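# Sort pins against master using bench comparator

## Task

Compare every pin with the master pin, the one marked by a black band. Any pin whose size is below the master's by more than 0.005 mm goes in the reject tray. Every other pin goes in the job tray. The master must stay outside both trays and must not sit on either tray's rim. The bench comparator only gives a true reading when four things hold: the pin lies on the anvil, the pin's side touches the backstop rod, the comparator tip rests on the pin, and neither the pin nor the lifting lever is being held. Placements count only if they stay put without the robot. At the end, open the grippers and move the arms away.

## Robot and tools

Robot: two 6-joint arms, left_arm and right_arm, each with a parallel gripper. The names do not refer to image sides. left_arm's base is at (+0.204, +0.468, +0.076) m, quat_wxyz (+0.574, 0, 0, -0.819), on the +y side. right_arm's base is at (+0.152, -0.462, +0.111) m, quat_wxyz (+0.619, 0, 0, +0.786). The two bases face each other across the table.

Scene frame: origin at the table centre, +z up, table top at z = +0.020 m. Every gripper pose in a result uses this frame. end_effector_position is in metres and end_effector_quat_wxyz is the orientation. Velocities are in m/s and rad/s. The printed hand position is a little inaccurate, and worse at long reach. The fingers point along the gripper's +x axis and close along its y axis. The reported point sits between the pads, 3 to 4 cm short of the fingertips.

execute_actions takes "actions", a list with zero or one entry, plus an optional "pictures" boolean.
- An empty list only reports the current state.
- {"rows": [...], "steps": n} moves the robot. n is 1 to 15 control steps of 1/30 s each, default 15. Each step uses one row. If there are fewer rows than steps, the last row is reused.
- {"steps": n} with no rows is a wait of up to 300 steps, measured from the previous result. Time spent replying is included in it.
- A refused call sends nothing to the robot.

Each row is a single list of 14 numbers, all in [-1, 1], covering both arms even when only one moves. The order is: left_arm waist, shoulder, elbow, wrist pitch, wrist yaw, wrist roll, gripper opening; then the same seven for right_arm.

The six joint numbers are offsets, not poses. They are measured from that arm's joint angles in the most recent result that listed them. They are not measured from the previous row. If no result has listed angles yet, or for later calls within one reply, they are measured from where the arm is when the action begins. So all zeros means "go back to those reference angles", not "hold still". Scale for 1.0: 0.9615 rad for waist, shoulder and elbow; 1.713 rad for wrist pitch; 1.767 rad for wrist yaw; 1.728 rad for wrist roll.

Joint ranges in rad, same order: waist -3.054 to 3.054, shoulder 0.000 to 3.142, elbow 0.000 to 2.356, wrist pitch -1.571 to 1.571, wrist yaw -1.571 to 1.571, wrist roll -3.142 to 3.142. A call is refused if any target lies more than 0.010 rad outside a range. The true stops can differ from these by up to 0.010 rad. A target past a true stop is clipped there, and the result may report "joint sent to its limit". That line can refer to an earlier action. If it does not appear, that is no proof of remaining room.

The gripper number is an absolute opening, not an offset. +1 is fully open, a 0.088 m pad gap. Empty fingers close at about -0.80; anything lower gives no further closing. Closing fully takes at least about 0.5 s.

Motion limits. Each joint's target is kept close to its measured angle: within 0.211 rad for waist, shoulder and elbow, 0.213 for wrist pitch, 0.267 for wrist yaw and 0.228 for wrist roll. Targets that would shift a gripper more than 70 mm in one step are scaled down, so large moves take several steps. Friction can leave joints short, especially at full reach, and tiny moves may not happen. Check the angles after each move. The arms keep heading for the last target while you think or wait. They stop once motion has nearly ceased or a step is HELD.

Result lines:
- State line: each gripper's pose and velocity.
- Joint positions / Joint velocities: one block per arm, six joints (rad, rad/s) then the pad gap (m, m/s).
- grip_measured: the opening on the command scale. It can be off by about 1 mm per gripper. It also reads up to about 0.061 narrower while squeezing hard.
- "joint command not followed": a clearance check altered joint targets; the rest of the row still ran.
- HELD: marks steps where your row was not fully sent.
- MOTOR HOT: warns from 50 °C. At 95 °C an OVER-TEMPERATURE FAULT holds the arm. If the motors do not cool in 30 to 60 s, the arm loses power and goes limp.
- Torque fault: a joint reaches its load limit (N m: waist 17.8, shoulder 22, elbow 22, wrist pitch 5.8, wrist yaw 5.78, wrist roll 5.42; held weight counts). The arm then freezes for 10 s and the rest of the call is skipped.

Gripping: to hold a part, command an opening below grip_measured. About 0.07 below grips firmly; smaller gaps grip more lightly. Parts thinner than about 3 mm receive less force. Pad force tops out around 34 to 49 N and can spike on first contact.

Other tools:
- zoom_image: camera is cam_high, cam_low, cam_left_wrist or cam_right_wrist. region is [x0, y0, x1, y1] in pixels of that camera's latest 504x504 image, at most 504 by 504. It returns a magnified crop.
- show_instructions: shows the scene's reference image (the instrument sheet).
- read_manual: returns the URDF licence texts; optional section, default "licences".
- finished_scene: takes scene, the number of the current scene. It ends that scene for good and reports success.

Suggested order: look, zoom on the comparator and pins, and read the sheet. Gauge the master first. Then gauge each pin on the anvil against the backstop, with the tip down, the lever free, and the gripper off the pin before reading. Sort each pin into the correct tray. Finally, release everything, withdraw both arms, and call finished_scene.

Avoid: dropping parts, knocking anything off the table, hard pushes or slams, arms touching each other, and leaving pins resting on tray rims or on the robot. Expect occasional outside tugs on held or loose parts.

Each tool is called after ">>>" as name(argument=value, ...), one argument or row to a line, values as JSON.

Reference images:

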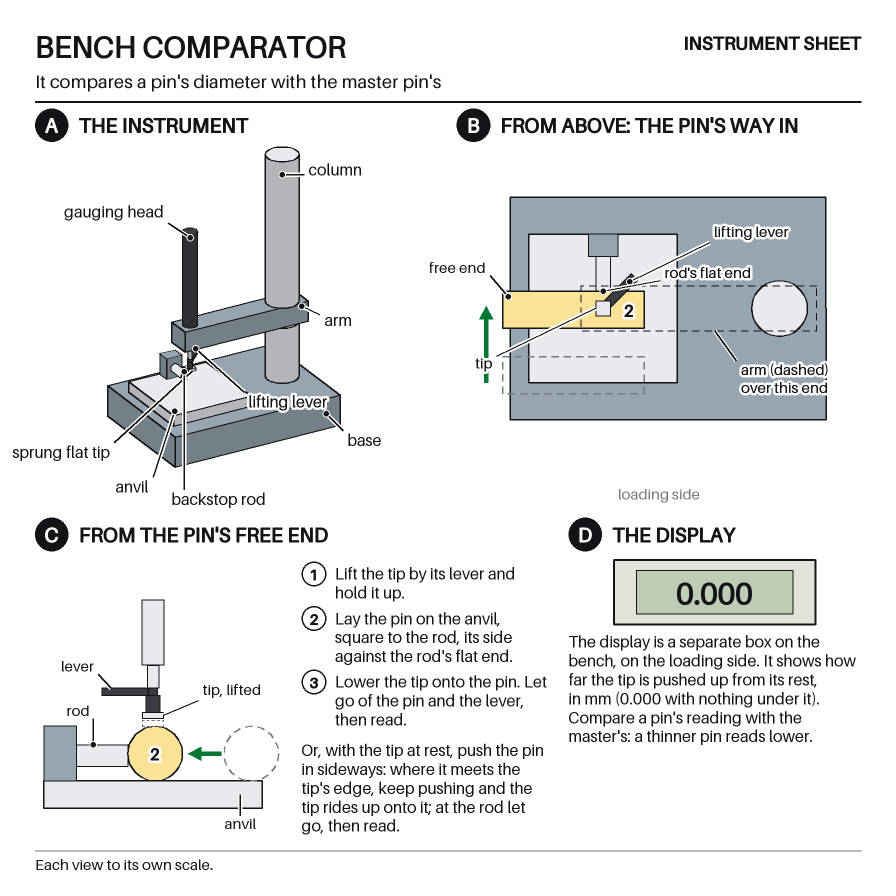

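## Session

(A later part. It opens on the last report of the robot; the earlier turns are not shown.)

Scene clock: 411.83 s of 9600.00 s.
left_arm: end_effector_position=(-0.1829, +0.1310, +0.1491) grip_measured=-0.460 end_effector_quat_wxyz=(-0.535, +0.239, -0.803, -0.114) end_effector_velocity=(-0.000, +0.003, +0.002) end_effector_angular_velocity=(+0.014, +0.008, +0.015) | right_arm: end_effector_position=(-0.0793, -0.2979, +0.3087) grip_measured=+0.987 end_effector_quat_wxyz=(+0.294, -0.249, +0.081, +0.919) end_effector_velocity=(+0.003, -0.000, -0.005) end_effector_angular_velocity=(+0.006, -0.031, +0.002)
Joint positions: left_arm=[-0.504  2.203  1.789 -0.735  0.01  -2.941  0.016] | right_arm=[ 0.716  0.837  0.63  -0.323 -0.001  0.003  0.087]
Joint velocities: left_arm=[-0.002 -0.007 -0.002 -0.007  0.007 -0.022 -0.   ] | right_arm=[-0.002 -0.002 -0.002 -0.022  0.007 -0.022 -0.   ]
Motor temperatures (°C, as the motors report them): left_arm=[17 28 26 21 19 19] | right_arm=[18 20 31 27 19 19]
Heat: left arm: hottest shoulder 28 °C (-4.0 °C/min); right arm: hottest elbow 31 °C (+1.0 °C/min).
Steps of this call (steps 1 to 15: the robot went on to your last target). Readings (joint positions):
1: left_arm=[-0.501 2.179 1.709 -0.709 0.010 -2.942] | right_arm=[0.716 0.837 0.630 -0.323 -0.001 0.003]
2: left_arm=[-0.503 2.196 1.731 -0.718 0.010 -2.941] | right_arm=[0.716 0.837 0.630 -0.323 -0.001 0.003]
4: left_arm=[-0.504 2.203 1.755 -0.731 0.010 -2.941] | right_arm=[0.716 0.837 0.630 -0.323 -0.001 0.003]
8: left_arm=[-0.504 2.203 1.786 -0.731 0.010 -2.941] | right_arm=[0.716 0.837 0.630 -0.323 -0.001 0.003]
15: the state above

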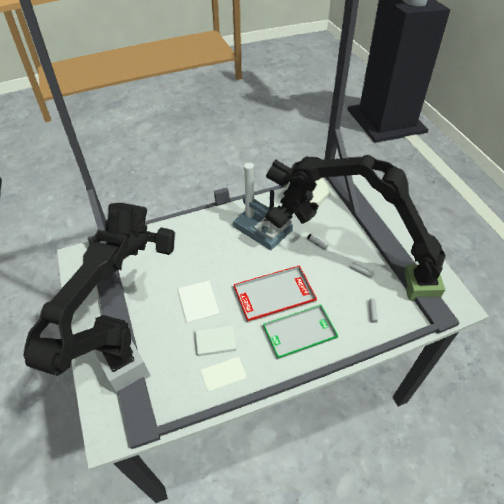

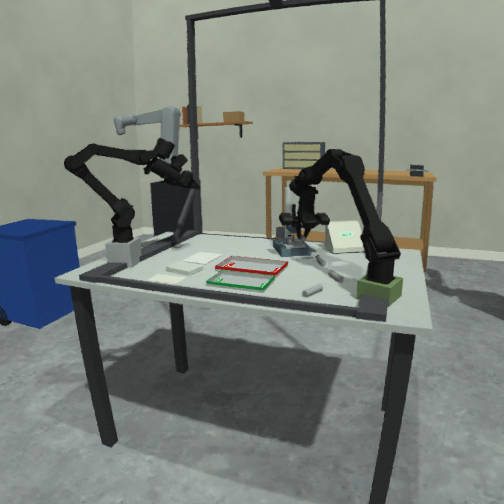

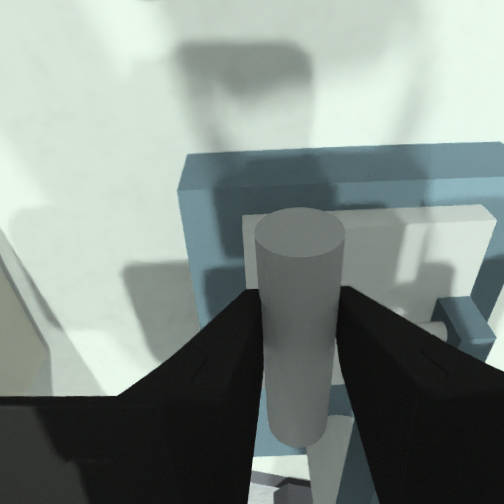

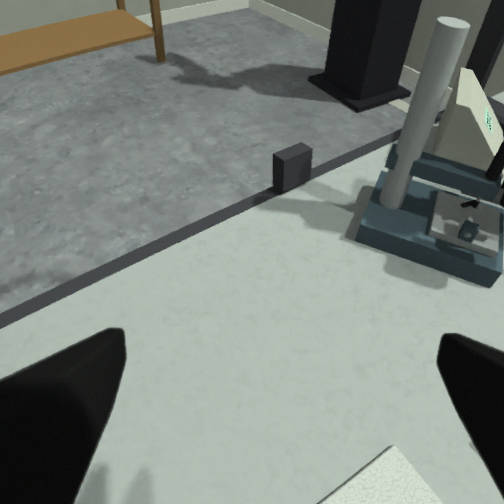

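>>> execute_actions(
  actions=[
    {"rows":[[0,0.02,0.01,0,0,0,-0.75,0,0,0,0,0,0,1],[0,0.04,0.015,0,0,0,-0.75,0,0,0,0,0,0,1],[0,0.06,0.02,0,0,0,-0.75,0,0,0,0,0,0,1],[0,0.07,0.022,-0.003,0,0,-0.75,0,0,0,0,0,0,1],[0,0.07,0.022,-0.003,0,0,-0.75,0,0,0,0,0,0,1],[0,0.07,0.022,-0.003,0,0,-0.75,0,0,0,0,0,0,1],[0.015,0.07,0.022,-0.003,0,0.01,-0.75,0,0,0,0,0,0,1],[0.03,0.07,0.022,-0.003,0,0.018,-0.75,0,0,0,0,0,0,1],[0.045,0.07,0.022,-0.003,0,0.026,-0.75,0,0,0,0,0,0,1],[0.06,0.07,0.022,-0.003,0,0.033,-0.75,0,0,0,0,0,0,1],[0.068,0.07,0.022,-0.003,0,0.035,-0.75,0,0,0,0,0,0,1]],"steps":15},
  ],
)

Scene clock: 421.23 s of 9600.00 s.
left_arm: end_effector_position=(-0.1642, +0.1095, +0.1276) grip_measured=-0.460 end_effector_quat_wxyz=(-0.551, +0.236, -0.791, -0.118) end_effector_velocity=(+0.003, +0.001, -0.002) end_effector_angular_velocity=(+0.038, +0.022, -0.050) | right_arm: end_effector_position=(-0.0793, -0.2979, +0.3087) grip_measured=+0.987 end_effector_quat_wxyz=(+0.294, -0.249, +0.081, +0.919) end_effector_velocity=(-0.001, -0.003, -0.003) end_effector_angular_velocity=(-0.011, -0.007, +0.020)
Joint positions: left_arm=[-0.445  2.256  1.803 -0.738  0.025 -2.883  0.016] | right_arm=[ 0.716  0.837  0.63  -0.323 -0.001  0.003  0.087]
Joint velocities: left_arm=[ 0.022  0.002 -0.002 -0.007  0.066  0.051 -0.   ] | right_arm=[-0.002  0.002 -0.002 -0.007 -0.022 -0.007  0.   ]
Motor temperatures (°C, as the motors report them): left_arm=[17 31 27 21 19 19] | right_arm=[18 20 31 28 19 19]
Heat: left arm: hottest shoulder 31 °C (-1.0 °C/min); right arm: hottest elbow 31 °C (+1.0 °C/min).
Steps of this call (steps 1 to 15: the robot went on to your last target; steps 16 to 90: nothing new was sent; then 5.90 s passed at rest; steps 91 to 105: all 15 steps of this action). Readings (joint positions):
91: left_arm=[-0.504 2.205 1.789 -0.735 0.010 -2.941] | right_arm=[0.716 0.837 0.630 -0.323 -0.001 0.003]
92: left_arm=[-0.504 2.210 1.789 -0.735 0.010 -2.941] | right_arm=[0.716 0.837 0.630 -0.323 -0.001 0.003]
94: left_arm=[-0.504 2.227 1.797 -0.735 0.010 -2.941] | right_arm=[0.716 0.837 0.630 -0.323 -0.001 0.003]
98: left_arm=[-0.501 2.253 1.801 -0.737 0.010 -2.933] | right_arm=[0.716 0.837 0.630 -0.323 -0.001 0.003]
105: the state above

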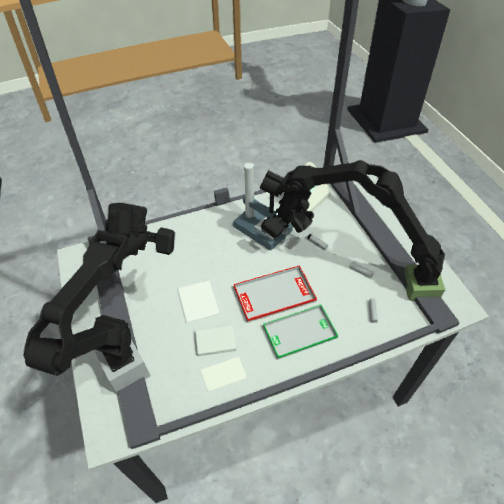

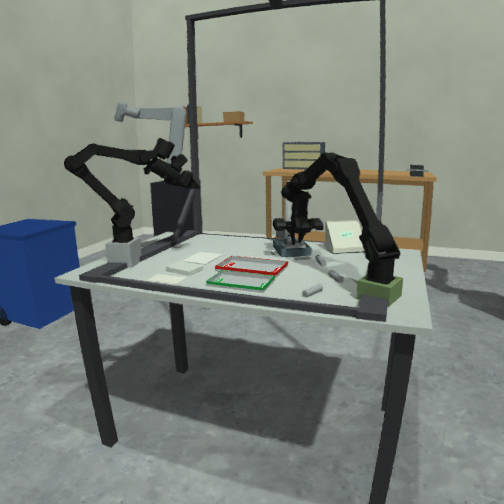

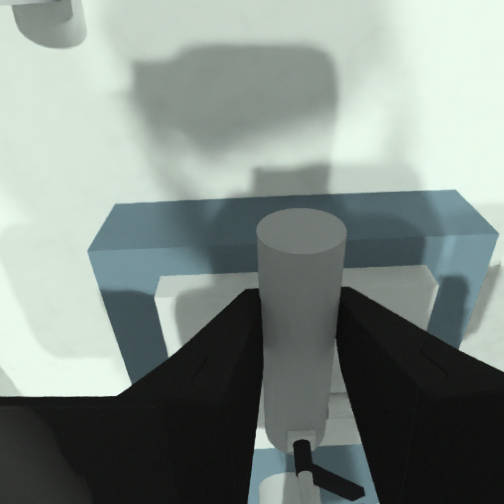

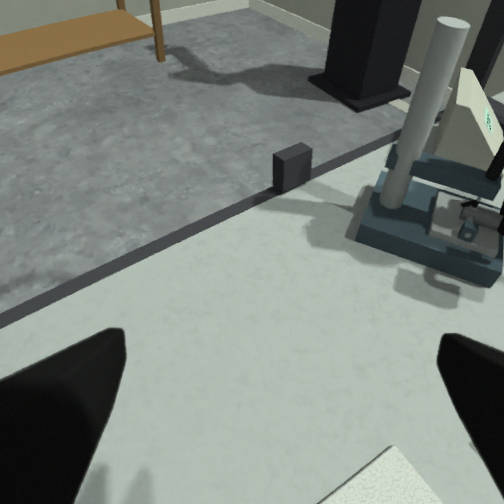

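>>> execute_actions(
  actions=[
    {"rows":[[0.005,0.015,0.025,-0.004,0,0,-0.75,0,0,0,0,0,0,1],[0.008,0.03,0.05,-0.008,0,0,-0.75,0,0,0,0,0,0,1],[0.012,0.042,0.072,-0.013,0,0,-0.75,0,0,0,0,0,0,1],[0.014,0.045,0.078,-0.015,0,0,-0.75,0,0,0,0,0,0,1],[0.014,0.045,0.078,-0.015,0,0,-0.75,0,0,0,0,0,0,1],[0.014,0.045,0.078,-0.015,0,0,-0.75,0,0,0,0,0,0,1],[0.006,0.045,0.078,-0.015,-0.005,0,-0.1,0,0,0,0,0,0,1]],"steps":15},
  ],
)

Scene clock: 425.70 s of 9600.00 s.
left_arm: end_effector_position=(-0.1692, +0.1012, +0.1308) grip_measured=-0.120 end_effector_quat_wxyz=(-0.549, +0.239, -0.792, -0.117) end_effector_velocity=(-0.003, +0.004, +0.001) end_effector_angular_velocity=(+0.009, +0.005, -0.003) | right_arm: end_effector_position=(-0.0793, -0.2979, +0.3087) grip_measured=+0.987 end_effector_quat_wxyz=(+0.294, -0.249, +0.081, +0.919) end_effector_velocity=(+0.001, -0.001, +0.002) end_effector_angular_velocity=(+0.004, +0.000, +0.008)
Joint positions: left_arm=[-0.441  2.288  1.868 -0.765  0.022 -2.882  0.033] | right_arm=[ 0.716  0.837  0.63  -0.323 -0.001  0.003  0.087]
Joint velocities: left_arm=[-0.007 -0.002  0.002 -0.007  0.007 -0.007  0.01 ] | right_arm=[-0.002 -0.007  0.002 -0.007 -0.007 -0.007  0.   ]
Motor temperatures (°C, as the motors report them): left_arm=[17 31 27 21 19 19] | right_arm=[18 20 31 28 19 19]
Heat: left arm: hottest shoulder 31 °C (-1.0 °C/min); right arm: hottest elbow 31 °C (+1.0 °C/min).
Steps of this call (steps 1 to 15: the robot went on to your last target; steps 16 to 90: nothing new was sent; then 0.97 s passed at rest; steps 91 to 105: all 15 steps of this action). Readings (joint positions):
91: left_arm=[-0.446 2.256 1.805 -0.740 0.024 -2.882] | right_arm=[0.716 0.837 0.630 -0.323 -0.001 0.003]
92: left_arm=[-0.446 2.260 1.813 -0.747 0.024 -2.882] | right_arm=[0.716 0.837 0.630 -0.323 -0.001 0.003]
94: left_arm=[-0.446 2.272 1.836 -0.762 0.026 -2.882] | right_arm=[0.716 0.837 0.630 -0.323 -0.001 0.003]
98: left_arm=[-0.445 2.286 1.857 -0.766 0.028 -2.882] | right_arm=[0.716 0.837 0.630 -0.323 -0.001 0.003]
105: the state above

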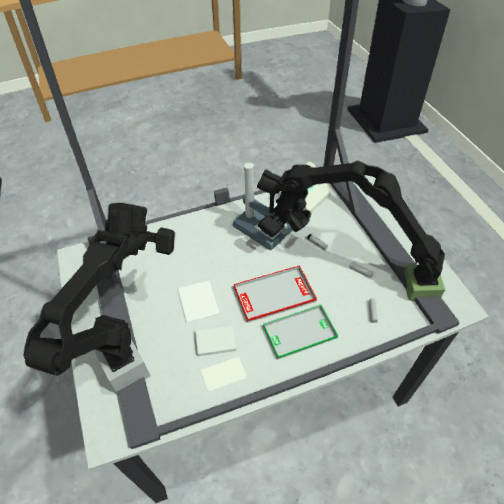

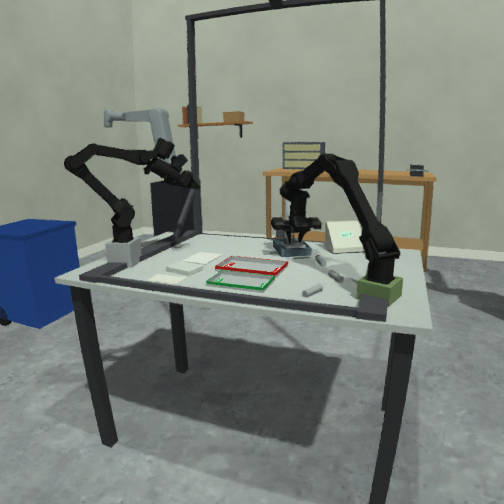

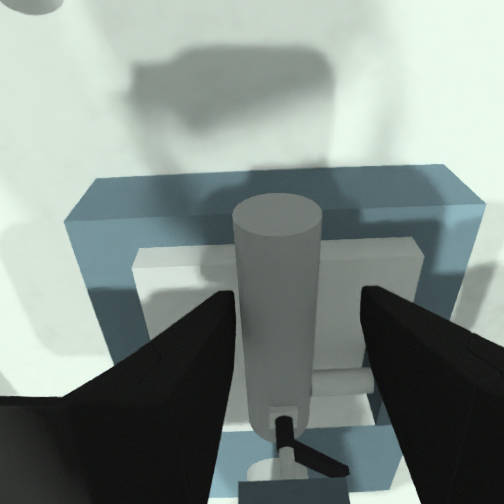

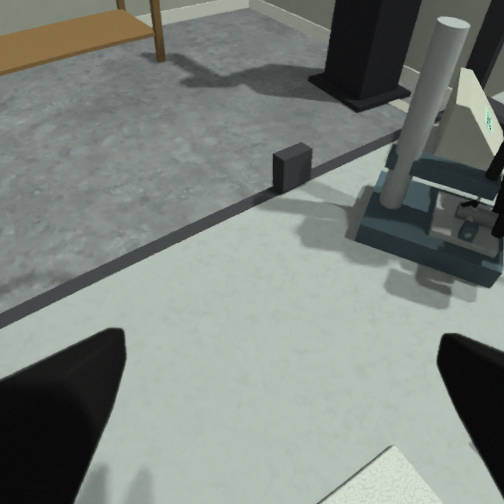

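>>> execute_actions(
  actions=[
    {"rows":[[-0.012,0,0,0,0,0,-0.05,0,0,0,0,0,0,1],[-0.012,-0.05,-0.03,0,0,0,-0.05,0,0,0,0,0,0,1],[-0.012,-0.11,-0.1,0.01,0,0,-0.05,0,0,0,0,0,0,1],[-0.012,-0.18,-0.2,0.03,0,0,0,0,0,0,0,0,0,1],[-0.012,-0.25,-0.32,0.05,0,0,0.1,0,0,0,0,0,0,1],[-0.012,-0.35,-0.487,0.067,0,0,0.2,0,0,0,0,0,0,1],[-0.05,-0.4,-0.5,0.1,0,0,0.2,0,0,0,0,0,0,1],[-0.12,-0.45,-0.52,0.14,0,-0.03,0.2,0,0,0,0,0,0,1],[-0.2,-0.5,-0.55,0.18,0,-0.06,0.2,0,0,0,0,0,0,1],[-0.27,-0.546,-0.578,0.22,0,-0.08,0.2,0,0,0,0,0,0,1],[-0.33,-0.546,-0.578,0.238,0,-0.08,0.2,0,0,0,0,0,0,1]],"steps":15},
  ],
  pictures=false,
)

>>> execute_actions(
  actions=[
    {"steps":10},
  ],
)

Scene clock: 434.73 s of 9600.00 s.
left_arm: end_effector_position=(-0.2129, +0.2483, +0.2281) grip_measured=+0.194 end_effector_quat_wxyz=(-0.403, +0.185, -0.896, -0.040) end_effector_velocity=(-0.174, +0.411, +0.105) end_effector_angular_velocity=(-0.004, +0.460, -0.819) | right_arm: end_effector_position=(-0.0793, -0.2979, +0.3087) grip_measured=+0.987 end_effector_quat_wxyz=(+0.294, -0.249, +0.081, +0.919) end_effector_velocity=(+0.000, -0.001, -0.003) end_effector_angular_velocity=(-0.015, -0.004, +0.000)
Joint positions: left_arm=[-0.731  1.787  1.354 -0.394  0.023 -3.001  0.049] | right_arm=[ 0.716  0.837  0.63  -0.323 -0.001  0.003  0.087]
Joint velocities: left_arm=[-0.911 -0.418 -0.335  0.33   0.095 -0.212  0.002] | right_arm=[-0.002  0.002 -0.002 -0.007 -0.007  0.007  0.   ]
Motor temperatures (°C, as the motors report them): left_arm=[17 32 27 21 19 19] | right_arm=[18 20 32 28 19 19]
Heat: left arm: hottest shoulder 32 °C (+1.0 °C/min); right arm: hottest elbow 32 °C (+1.0 °C/min).
Steps of this call (steps 1 to 15: the robot went on to your last target; steps 16 to 90: nothing new was sent; then 5.53 s passed at rest; steps 91 to 105: all 15 steps of this action). Readings (joint positions):
91: left_arm=[-0.441 2.288 1.868 -0.765 0.022 -2.882] | right_arm=[0.716 0.837 0.630 -0.323 -0.001 0.003]
92: left_arm=[-0.442 2.284 1.866 -0.764 0.022 -2.882] | right_arm=[0.716 0.837 0.630 -0.323 -0.001 0.003]
94: left_arm=[-0.445 2.236 1.799 -0.739 0.022 -2.882] | right_arm=[0.716 0.837 0.630 -0.323 -0.001 0.003]
98: left_arm=[-0.463 2.018 1.535 -0.634 0.019 -2.891] | right_arm=[0.716 0.837 0.630 -0.323 -0.001 0.003]
105: the state above

Scene clock: 435.07 s of 9600.00 s.
left_arm: end_effector_position=(-0.2169, +0.2614, +0.2279) grip_measured=+0.198 end_effector_quat_wxyz=(-0.394, +0.176, -0.901, -0.039) end_effector_velocity=(+0.002, +0.001, -0.001) end_effector_angular_velocity=(+0.012, -0.003, +0.019) | right_arm: end_effector_position=(-0.0793, -0.2979, +0.3087) grip_measured=+0.987 end_effector_quat_wxyz=(+0.294, -0.249, +0.081, +0.919) end_effector_velocity=(+0.001, -0.001, -0.002) end_effector_angular_velocity=(-0.002, -0.007, +0.008)
Joint positions: left_arm=[-0.759  1.77   1.321 -0.361  0.026 -3.015  0.049] | right_arm=[ 0.716  0.837  0.63  -0.323 -0.001  0.003  0.087]
Joint velocities: left_arm=[-0.002 -0.002 -0.002 -0.007 -0.007 -0.022  0.   ] | right_arm=[-0.002 -0.002 -0.002 -0.007 -0.007 -0.007 -0.   ]
Motor temperatures (°C, as the motors report them): left_arm=[17 32 27 21 19 19] | right_arm=[18 20 32 28 19 19]
Heat: left arm: hottest shoulder 32 °C (+1.0 °C/min); right arm: hottest elbow 32 °C (+1.0 °C/min).
Steps of this call (steps 1 to 10: the robot went on to your last target). Readings (joint positions):
1: left_arm=[-0.755 1.777 1.345 -0.383 0.026 -3.006] | right_arm=[0.716 0.837 0.630 -0.323 -0.001 0.003]
2: left_arm=[-0.768 1.771 1.339 -0.375 0.026 -3.009] | right_arm=[0.716 0.837 0.630 -0.323 -0.001 0.003]
4: left_arm=[-0.769 1.770 1.331 -0.367 0.026 -3.013] | right_arm=[0.716 0.837 0.630 -0.323 -0.001 0.003]
8: left_arm=[-0.759 1.770 1.321 -0.364 0.026 -3.015] | right_arm=[0.716 0.837 0.630 -0.323 -0.001 0.003]
10: the state above

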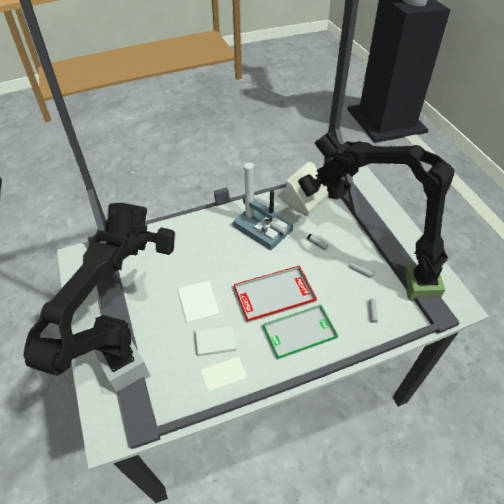

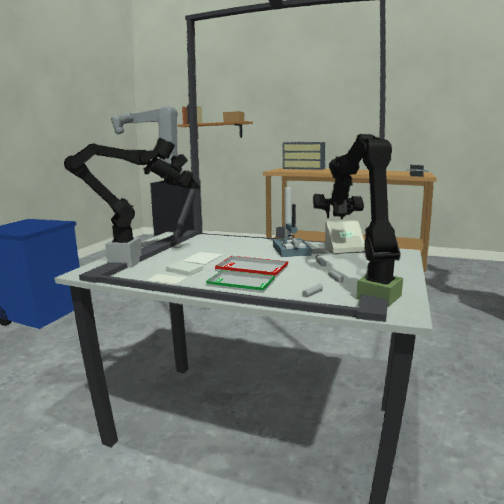

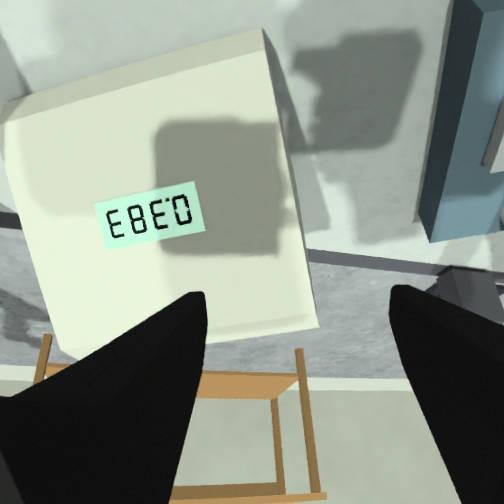

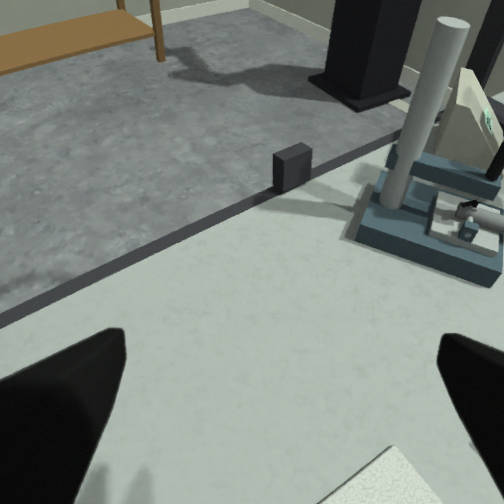

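>>> execute_actions(
  actions=[
    {"rows":[[0,0,0,-0.1,0,0.03,0.2,0,0,0,0,0,0,1],[0.06,0.03,0,-0.169,0,0.06,0.2,0,0,0,0,0,0,1],[0.13,0.07,0.02,-0.169,0,0.077,0.2,0,0,0,0,0,0,1],[0.2,0.11,0.04,-0.169,0,0.077,0.1,0,0,0,0,0,0,1],[0.27,0.15,0.07,-0.169,0,0.077,0,0,0,0,0,0,0,1],[0.32,0.187,0.085,-0.169,0,0.077,-0.05,0,0,0,0,0,0,1],[0.32,0.187,0.085,-0.169,0,0.077,-0.05,0,0,0,0,0,0,1],[0.32,0.24,0.18,-0.18,0,0.077,-0.05,0,0,0,0,0,0,1],[0.32,0.3,0.27,-0.19,0,0.077,-0.05,0,0,0,0,0,0,1],[0.32,0.37,0.36,-0.2,0,0.077,-0.05,0,0,0,0,0,0,1],[0.32,0.44,0.45,-0.21,0,0.077,-0.05,0,0,0,0,0,0,1],[0.32,0.505,0.52,-0.224,0,0.077,-0.05,0,0,0,0,0,0,1]],"steps":15},
  ],
  pictures=false,
)

>>> execute_actions(
  actions=[
    {"steps":12},
  ],
)

Scene clock: 445.37 s of 9600.00 s.
left_arm: end_effector_position=(-0.1599, +0.1129, +0.1334) grip_measured=-0.045 end_effector_quat_wxyz=(-0.546, +0.239, -0.794, -0.118) end_effector_velocity=(-0.084, -0.031, -0.095) end_effector_angular_velocity=(+0.169, -0.165, -0.080) | right_arm: end_effector_position=(-0.0793, -0.2979, +0.3087) grip_measured=+0.987 end_effector_quat_wxyz=(+0.294, -0.249, +0.081, +0.919) end_effector_velocity=(-0.000, -0.000, -0.001) end_effector_angular_velocity=(+0.004, +0.000, +0.008)
Joint positions: left_arm=[-0.443  2.219  1.761 -0.721  0.025 -2.888  0.037] | right_arm=[ 0.716  0.837  0.63  -0.323 -0.001  0.003  0.087]
Joint velocities: left_arm=[-0.071  0.593  0.672 -0.315  0.007  0.007 -0.002] | right_arm=[-0.002 -0.002 -0.007  0.007 -0.007 -0.007 -0.   ]
Motor temperatures (°C, as the motors report them): left_arm=[17 32 27 22 19 19] | right_arm=[18 20 32 28 19 19]
Heat: left arm: hottest shoulder 32 °C (+2.0 °C/min); right arm: hottest elbow 32 °C (+1.0 °C/min).
Steps of this call (steps 1 to 30: the robot went on to your last target; steps 31 to 90: nothing new was sent; then 6.80 s passed at rest; steps 91 to 105: all 15 steps of this action). Readings (joint positions):
91: left_arm=[-0.759 1.770 1.324 -0.391 0.026 -3.007] | right_arm=[0.716 0.837 0.630 -0.323 -0.001 0.003]
92: left_arm=[-0.755 1.770 1.327 -0.458 0.026 -2.981] | right_arm=[0.716 0.837 0.630 -0.323 -0.001 0.003]
94: left_arm=[-0.709 1.789 1.332 -0.569 0.030 -2.933] | right_arm=[0.716 0.837 0.630 -0.323 -0.001 0.003]
98: left_arm=[-0.532 1.907 1.389 -0.635 0.029 -2.901] | right_arm=[0.716 0.837 0.630 -0.323 -0.001 0.003]
105: the state above

Scene clock: 445.77 s of 9600.00 s.
left_arm: end_effector_position=(-0.1679, +0.1100, +0.1361) grip_measured=-0.048 end_effector_quat_wxyz=(-0.545, +0.237, -0.796, -0.115) end_effector_velocity=(-0.000, +0.004, -0.005) end_effector_angular_velocity=(+0.009, -0.015, +0.002) | right_arm: end_effector_position=(-0.0793, -0.2979, +0.3087) grip_measured=+0.987 end_effector_quat_wxyz=(+0.294, -0.249, +0.081, +0.919) end_effector_velocity=(+0.003, -0.002, -0.003) end_effector_angular_velocity=(+0.003, -0.023, +0.015)
Joint positions: left_arm=[-0.45   2.245  1.813 -0.742  0.025 -2.887  0.037] | right_arm=[ 0.716  0.837  0.63  -0.323 -0.001  0.003  0.087]
Joint velocities: left_arm=[-0.007  0.007 -0.002 -0.007 -0.007 -0.007  0.   ] | right_arm=[-0.002 -0.007 -0.002 -0.022 -0.007 -0.022 -0.   ]
Motor temperatures (°C, as the motors report them): left_arm=[17 32 27 22 19 19] | right_arm=[18 20 32 28 19 19]
Heat: left arm: hottest shoulder 32 °C (+2.0 °C/min); right arm: hottest elbow 32 °C (+1.0 °C/min).
Steps of this call (steps 1 to 12: the robot went on to your last target). Readings (joint positions):
1: left_arm=[-0.446 2.233 1.777 -0.731 0.025 -2.888] | right_arm=[0.716 0.837 0.630 -0.323 -0.001 0.003]
2: left_arm=[-0.448 2.240 1.786 -0.737 0.025 -2.888] | right_arm=[0.716 0.837 0.630 -0.323 -0.001 0.003]
4: left_arm=[-0.450 2.245 1.797 -0.739 0.025 -2.888] | right_arm=[0.716 0.837 0.630 -0.323 -0.001 0.003]
8: left_arm=[-0.450 2.245 1.812 -0.740 0.025 -2.887] | right_arm=[0.716 0.837 0.630 -0.323 -0.001 0.003]
12: the state above

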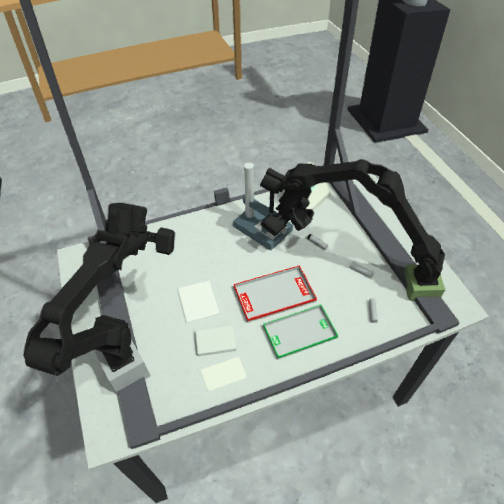

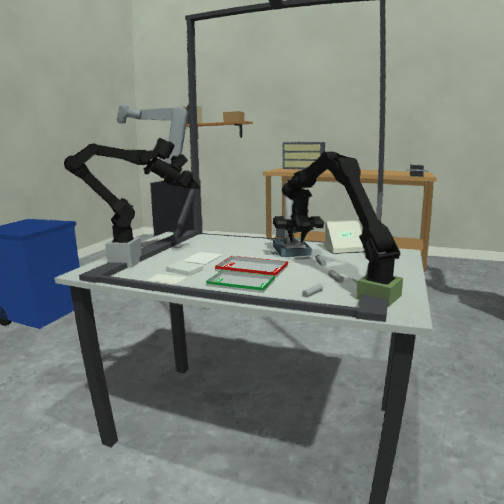

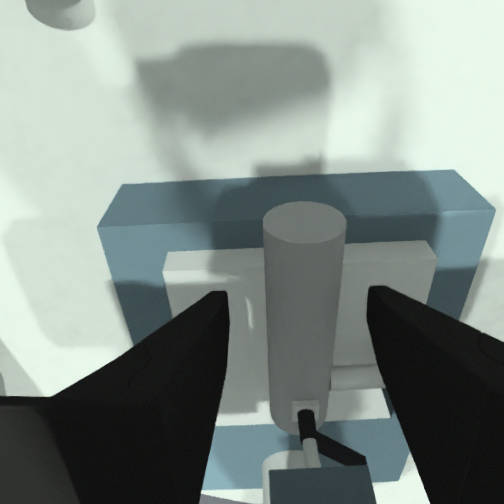

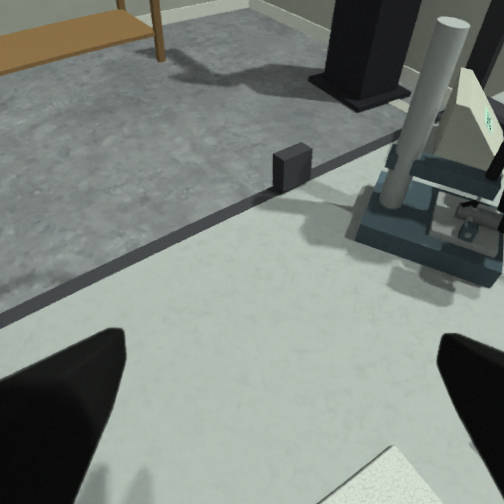

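>>> execute_actions(
  actions=[
    {"rows":[[0,0.015,-0.01,0,0,0,-0.05,0,0,0,0,0,0,1]],"steps":10},
  ],
)

Scene clock: 464.63 s of 9600.00 s.
left_arm: end_effector_position=(-0.1678, +0.1101, +0.1350) grip_measured=-0.048 end_effector_quat_wxyz=(-0.546, +0.237, -0.795, -0.116) end_effector_velocity=(+0.001, -0.003, +0.003) end_effector_angular_velocity=(-0.011, +0.006, +0.012) | right_arm: end_effector_position=(-0.0793, -0.2979, +0.3087) grip_measured=+0.987 end_effector_quat_wxyz=(+0.294, -0.249, +0.081, +0.919) end_effector_velocity=(+0.002, -0.002, -0.002) end_effector_angular_velocity=(-0.018, -0.008, +0.000)
Joint positions: left_arm=[-0.45   2.247  1.813 -0.742  0.025 -2.887  0.037] | right_arm=[ 0.716  0.837  0.63  -0.323 -0.001  0.003  0.087]
Joint velocities: left_arm=[ 0.002 -0.007 -0.002  0.007 -0.007 -0.007 -0.   ] | right_arm=[-0.002 -0.002  0.002 -0.022 -0.007  0.007  0.   ]
Motor temperatures (°C, as the motors report them): left_arm=[17 33 28 21 19 19] | right_arm=[18 20 32 28 19 19]
Heat: left arm: hottest shoulder 33 °C (+4.1 °C/min); right arm: hottest elbow 32 °C (+1.0 °C/min).
Steps of this call (steps 1 to 30: the robot went on to your last target; steps 31 to 90: nothing new was sent; then 15.53 s passed at rest; steps 91 to 100: all 10 steps of this action). Readings (joint positions):
91: left_arm=[-0.450 2.245 1.813 -0.742 0.025 -2.887] | right_arm=[0.716 0.837 0.630 -0.323 -0.001 0.003]
92: left_arm=[-0.450 2.245 1.813 -0.742 0.025 -2.887] | right_arm=[0.716 0.837 0.630 -0.323 -0.001 0.003]
94: left_arm=[-0.450 2.246 1.813 -0.742 0.025 -2.887] | right_arm=[0.716 0.837 0.630 -0.323 -0.001 0.003]
98: left_arm=[-0.450 2.247 1.813 -0.742 0.025 -2.887] | right_arm=[0.716 0.837 0.630 -0.323 -0.001 0.003]
100: the state above

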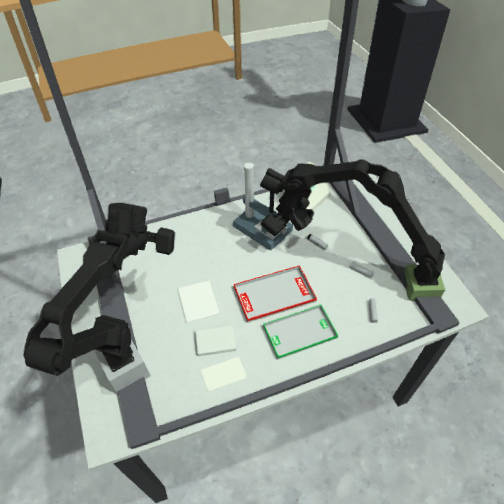

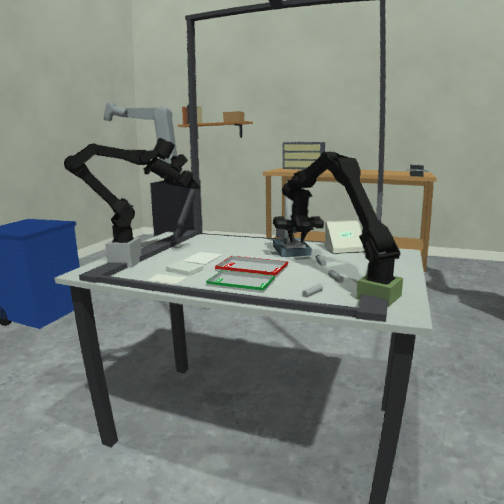

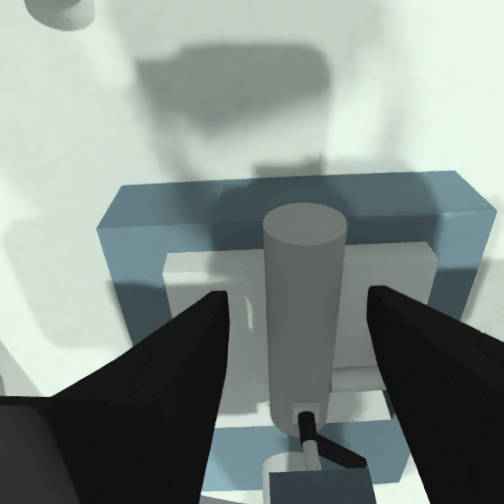

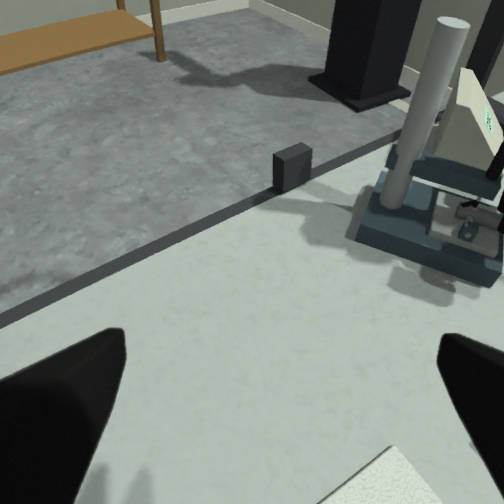

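>>> execute_actions(
  actions=[
    {"rows":[[0,0.028,-0.01,0,0,0,-0.05,0,0,0,0,0,0,1]],"steps":12},
  ],
)

Scene clock: 467.23 s of 9600.00 s.
left_arm: end_effector_position=(-0.1669, +0.1109, +0.1262) grip_measured=-0.048 end_effector_quat_wxyz=(-0.552, +0.234, -0.791, -0.119) end_effector_velocity=(-0.002, +0.005, -0.000) end_effector_angular_velocity=(+0.026, +0.014, +0.010) | right_arm: end_effector_position=(-0.0793, -0.2979, +0.3087) grip_measured=+0.987 end_effector_quat_wxyz=(+0.294, -0.249, +0.081, +0.919) end_effector_velocity=(+0.002, -0.002, -0.005) end_effector_angular_velocity=(-0.011, -0.019, +0.008)
Joint positions: left_arm=[-0.45   2.264  1.811 -0.742  0.025 -2.887  0.037] | right_arm=[ 0.716  0.837  0.63  -0.323 -0.001  0.003  0.087]
Joint velocities: left_arm=[-0.002 -0.002 -0.002 -0.007  0.022 -0.022  0.   ] | right_arm=[-0.002 -0.002 -0.002 -0.022 -0.007 -0.007  0.   ]
Motor temperatures (°C, as the motors report them): left_arm=[17 33 28 21 19 19] | right_arm=[18 20 32 28 19 19]
Heat: left arm: hottest shoulder 33 °C (+5.0 °C/min); right arm: hottest elbow 32 °C (+1.0 °C/min).
Steps of this call (steps 1 to 15: the robot went on to your last target; steps 16 to 66: nothing new was sent; steps 67 to 78: all 12 steps of this action). Readings (joint positions):
67: left_arm=[-0.450 2.249 1.813 -0.742 0.025 -2.887] | right_arm=[0.716 0.837 0.630 -0.323 -0.001 0.003]
68: left_arm=[-0.450 2.251 1.813 -0.742 0.025 -2.887] | right_arm=[0.716 0.837 0.630 -0.323 -0.001 0.003]
70: left_arm=[-0.450 2.256 1.813 -0.742 0.025 -2.887] | right_arm=[0.716 0.837 0.630 -0.323 -0.001 0.003]
74: left_arm=[-0.450 2.264 1.811 -0.742 0.025 -2.887] | right_arm=[0.716 0.837 0.630 -0.323 -0.001 0.003]
78: the state above

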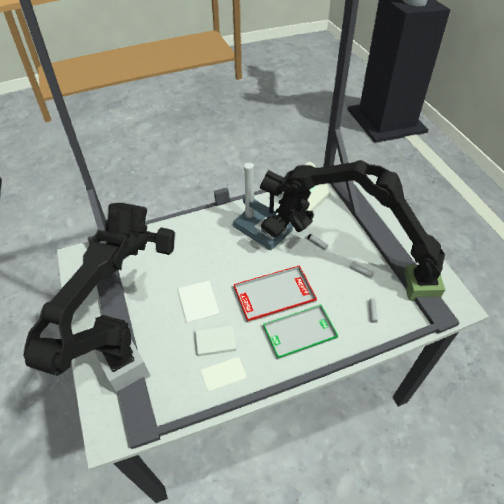

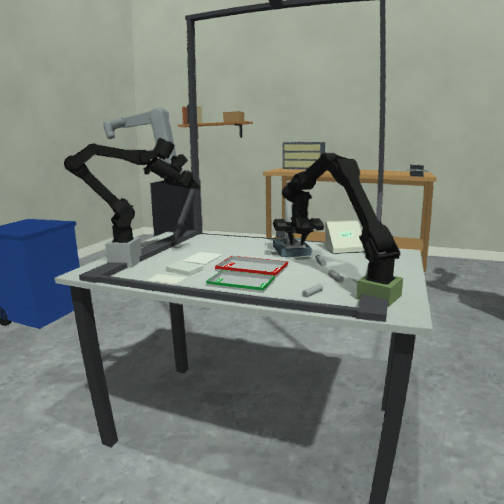

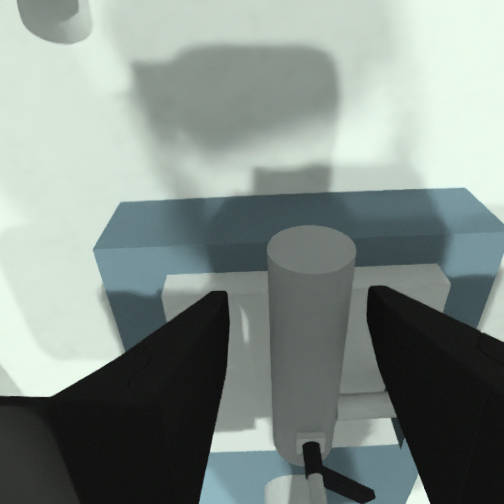

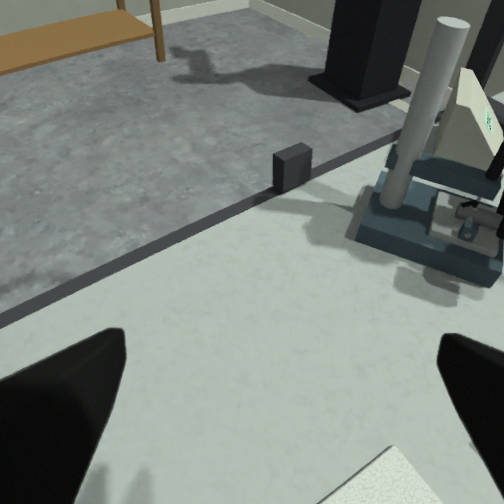

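>>> execute_actions(
  actions=[
    {"rows":[[0,0,0,0,0,0,-0.75,0,0,0,0,0,0,1]],"steps":15},
  ],
  pictures=false,
)

>>> execute_actions(
  actions=[
    {"rows":[[-0.03,0,0,0,0,-0.01,-0.75,0,0,0,0,0,0,1],[-0.03,0,0,0,0,-0.01,-0.75,0,0,0,0,0,0,1],[-0.03,0,0,0,0,-0.01,-0.75,0,0,0,0,0,0,1],[-0.07,0,0,0,0,-0.02,-0.75,0,0,0,0,0,0,1]],"steps":15},
  ],
  pictures=false,
)

>>> execute_actions(
  actions=[
    {"rows":[[0,-0.08,0,0,0,0,-0.75,0,0,0,0,0,0,1]],"steps":10},
  ],
)

Scene clock: 473.97 s of 9600.00 s.
left_arm: end_effector_position=(-0.1669, +0.1108, +0.1262) grip_measured=-0.455 end_effector_quat_wxyz=(-0.552, +0.235, -0.791, -0.119) end_effector_velocity=(+0.000, +0.007, -0.004) end_effector_angular_velocity=(+0.022, -0.016, -0.017) | right_arm: end_effector_position=(-0.0793, -0.2979, +0.3087) grip_measured=+0.987 end_effector_quat_wxyz=(+0.294, -0.249, +0.081, +0.919) end_effector_velocity=(+0.002, +0.000, -0.002) end_effector_angular_velocity=(-0.002, -0.007, +0.003)
Joint positions: left_arm=[-0.45   2.264  1.811 -0.742  0.024 -2.887  0.017] | right_arm=[ 0.716  0.837  0.63  -0.323 -0.001  0.003  0.087]
Joint velocities: left_arm=[-0.007  0.002 -0.002 -0.022  0.007  0.007 -0.   ] | right_arm=[-0.007 -0.002 -0.002 -0.007 -0.007 -0.007  0.   ]
Motor temperatures (°C, as the motors report them): left_arm=[17 33 27 21 19 19] | right_arm=[18 20 32 28 19 19]
Heat: left arm: hottest shoulder 33 °C (+4.0 °C/min); right arm: hottest elbow 32 °C (+1.0 °C/min).
Steps of this call (steps 1 to 15: the robot went on to your last target; steps 16 to 90: nothing new was sent; then 3.23 s passed at rest; steps 91 to 105: all 15 steps of this action). Readings (joint positions):
91: left_arm=[-0.450 2.264 1.811 -0.742 0.025 -2.887] | right_arm=[0.716 0.837 0.630 -0.323 -0.001 0.003]
92: left_arm=[-0.450 2.264 1.811 -0.742 0.025 -2.887] | right_arm=[0.716 0.837 0.630 -0.323 -0.001 0.003]
94: left_arm=[-0.450 2.264 1.811 -0.742 0.024 -2.887] | right_arm=[0.716 0.837 0.630 -0.323 -0.001 0.003]
98: left_arm=[-0.450 2.264 1.811 -0.742 0.024 -2.887] | right_arm=[0.716 0.837 0.630 -0.323 -0.001 0.003]
105: the state above

Scene clock: 474.47 s of 9600.00 s.
left_arm: end_effector_position=(-0.1905, +0.1370, +0.1262) grip_measured=-0.455 end_effector_quat_wxyz=(-0.554, +0.217, -0.796, -0.110) end_effector_velocity=(-0.000, +0.003, -0.000) end_effector_angular_velocity=(+0.012, +0.000, +0.002) | right_arm: end_effector_position=(-0.0793, -0.2979, +0.3087) grip_measured=+0.987 end_effector_quat_wxyz=(+0.294, -0.249, +0.081, +0.919) end_effector_velocity=(+0.001, -0.001, -0.002) end_effector_angular_velocity=(-0.002, -0.007, +0.008)
Joint positions: left_arm=[-0.52   2.264  1.811 -0.742  0.019 -2.917  0.017] | right_arm=[ 0.716  0.837  0.63  -0.323 -0.001  0.003  0.087]
Joint velocities: left_arm=[-0.002 -0.002 -0.002 -0.007  0.007 -0.007 -0.001] | right_arm=[-0.002 -0.002 -0.002 -0.007 -0.007 -0.007 -0.   ]
Motor temperatures (°C, as the motors report them): left_arm=[17 33 27 21 19 19] | right_arm=[18 20 32 28 19 19]
Heat: left arm: hottest shoulder 33 °C (+4.0 °C/min); right arm: hottest elbow 32 °C (+1.0 °C/min).
Steps of this call (steps 1 to 15: all 15 steps of this action). Readings (joint positions):
1: left_arm=[-0.451 2.264 1.811 -0.742 0.023 -2.888] | right_arm=[0.716 0.837 0.630 -0.323 -0.001 0.003]
2: left_arm=[-0.453 2.264 1.811 -0.742 0.022 -2.892] | right_arm=[0.716 0.837 0.630 -0.323 -0.001 0.003]
4: left_arm=[-0.463 2.264 1.811 -0.742 0.019 -2.901] | right_arm=[0.716 0.837 0.630 -0.323 -0.001 0.003]
8: left_arm=[-0.506 2.264 1.811 -0.742 0.019 -2.914] | right_arm=[0.716 0.837 0.630 -0.323 -0.001 0.003]
15: the state above

Scene clock: 474.80 s of 9600.00 s.
left_arm: end_effector_position=(-0.1911, +0.1365, +0.1573) grip_measured=-0.455 end_effector_quat_wxyz=(-0.532, +0.225, -0.810, -0.100) end_effector_velocity=(+0.005, -0.001, -0.002) end_effector_angular_velocity=(-0.005, -0.020, +0.018) | right_arm: end_effector_position=(-0.0793, -0.2979, +0.3087) grip_measured=+0.987 end_effector_quat_wxyz=(+0.294, -0.249, +0.081, +0.919) end_effector_velocity=(+0.001, +0.000, +0.000) end_effector_angular_velocity=(-0.010, +0.004, -0.005)
Joint positions: left_arm=[-0.52   2.198  1.808 -0.745  0.019 -2.917  0.017] | right_arm=[ 0.716  0.837  0.63  -0.323 -0.001  0.003  0.087]
Joint velocities: left_arm=[ 0.002 -0.002 -0.007 -0.007 -0.022 -0.007 -0.   ] | right_arm=[-0.007 -0.002  0.002 -0.007 -0.007  0.007 -0.   ]
Motor temperatures (°C, as the motors report them): left_arm=[17 33 27 21 19 19] | right_arm=[18 20 32 28 19 19]
Heat: left arm: hottest shoulder 33 °C (+4.1 °C/min); right arm: hottest elbow 32 °C (+1.0 °C/min).
Steps of this call (steps 1 to 10: all 10 steps of this action). Readings (joint positions):
1: left_arm=[-0.520 2.255 1.811 -0.742 0.019 -2.917] | right_arm=[0.716 0.837 0.630 -0.323 -0.001 0.003]
2: left_arm=[-0.520 2.248 1.809 -0.744 0.019 -2.917] | right_arm=[0.716 0.837 0.630 -0.323 -0.001 0.003]
4: left_arm=[-0.520 2.233 1.808 -0.745 0.019 -2.917] | right_arm=[0.716 0.837 0.630 -0.323 -0.001 0.003]
8: left_arm=[-0.520 2.202 1.808 -0.745 0.019 -2.917] | right_arm=[0.716 0.837 0.630 -0.323 -0.001 0.003]
10: the state above

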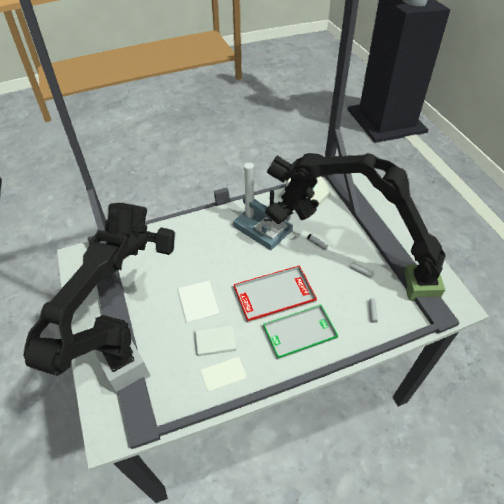

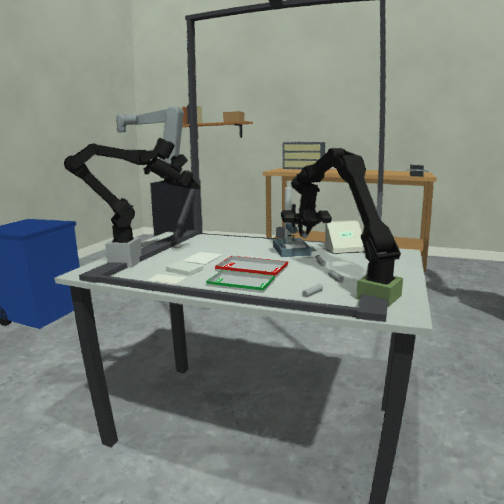

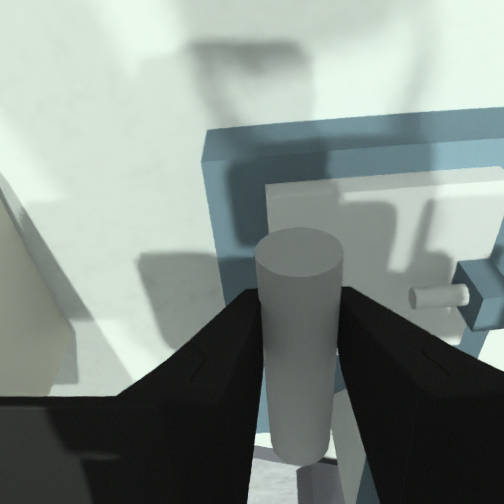

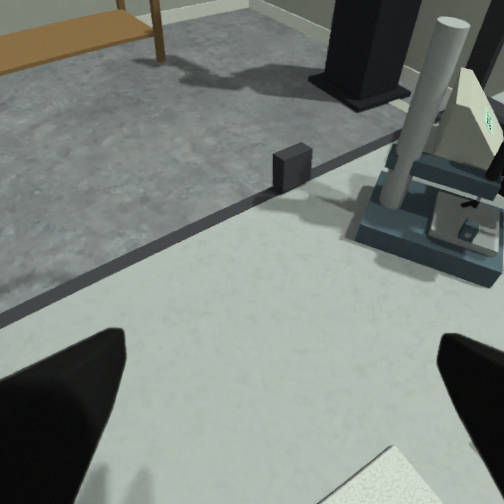

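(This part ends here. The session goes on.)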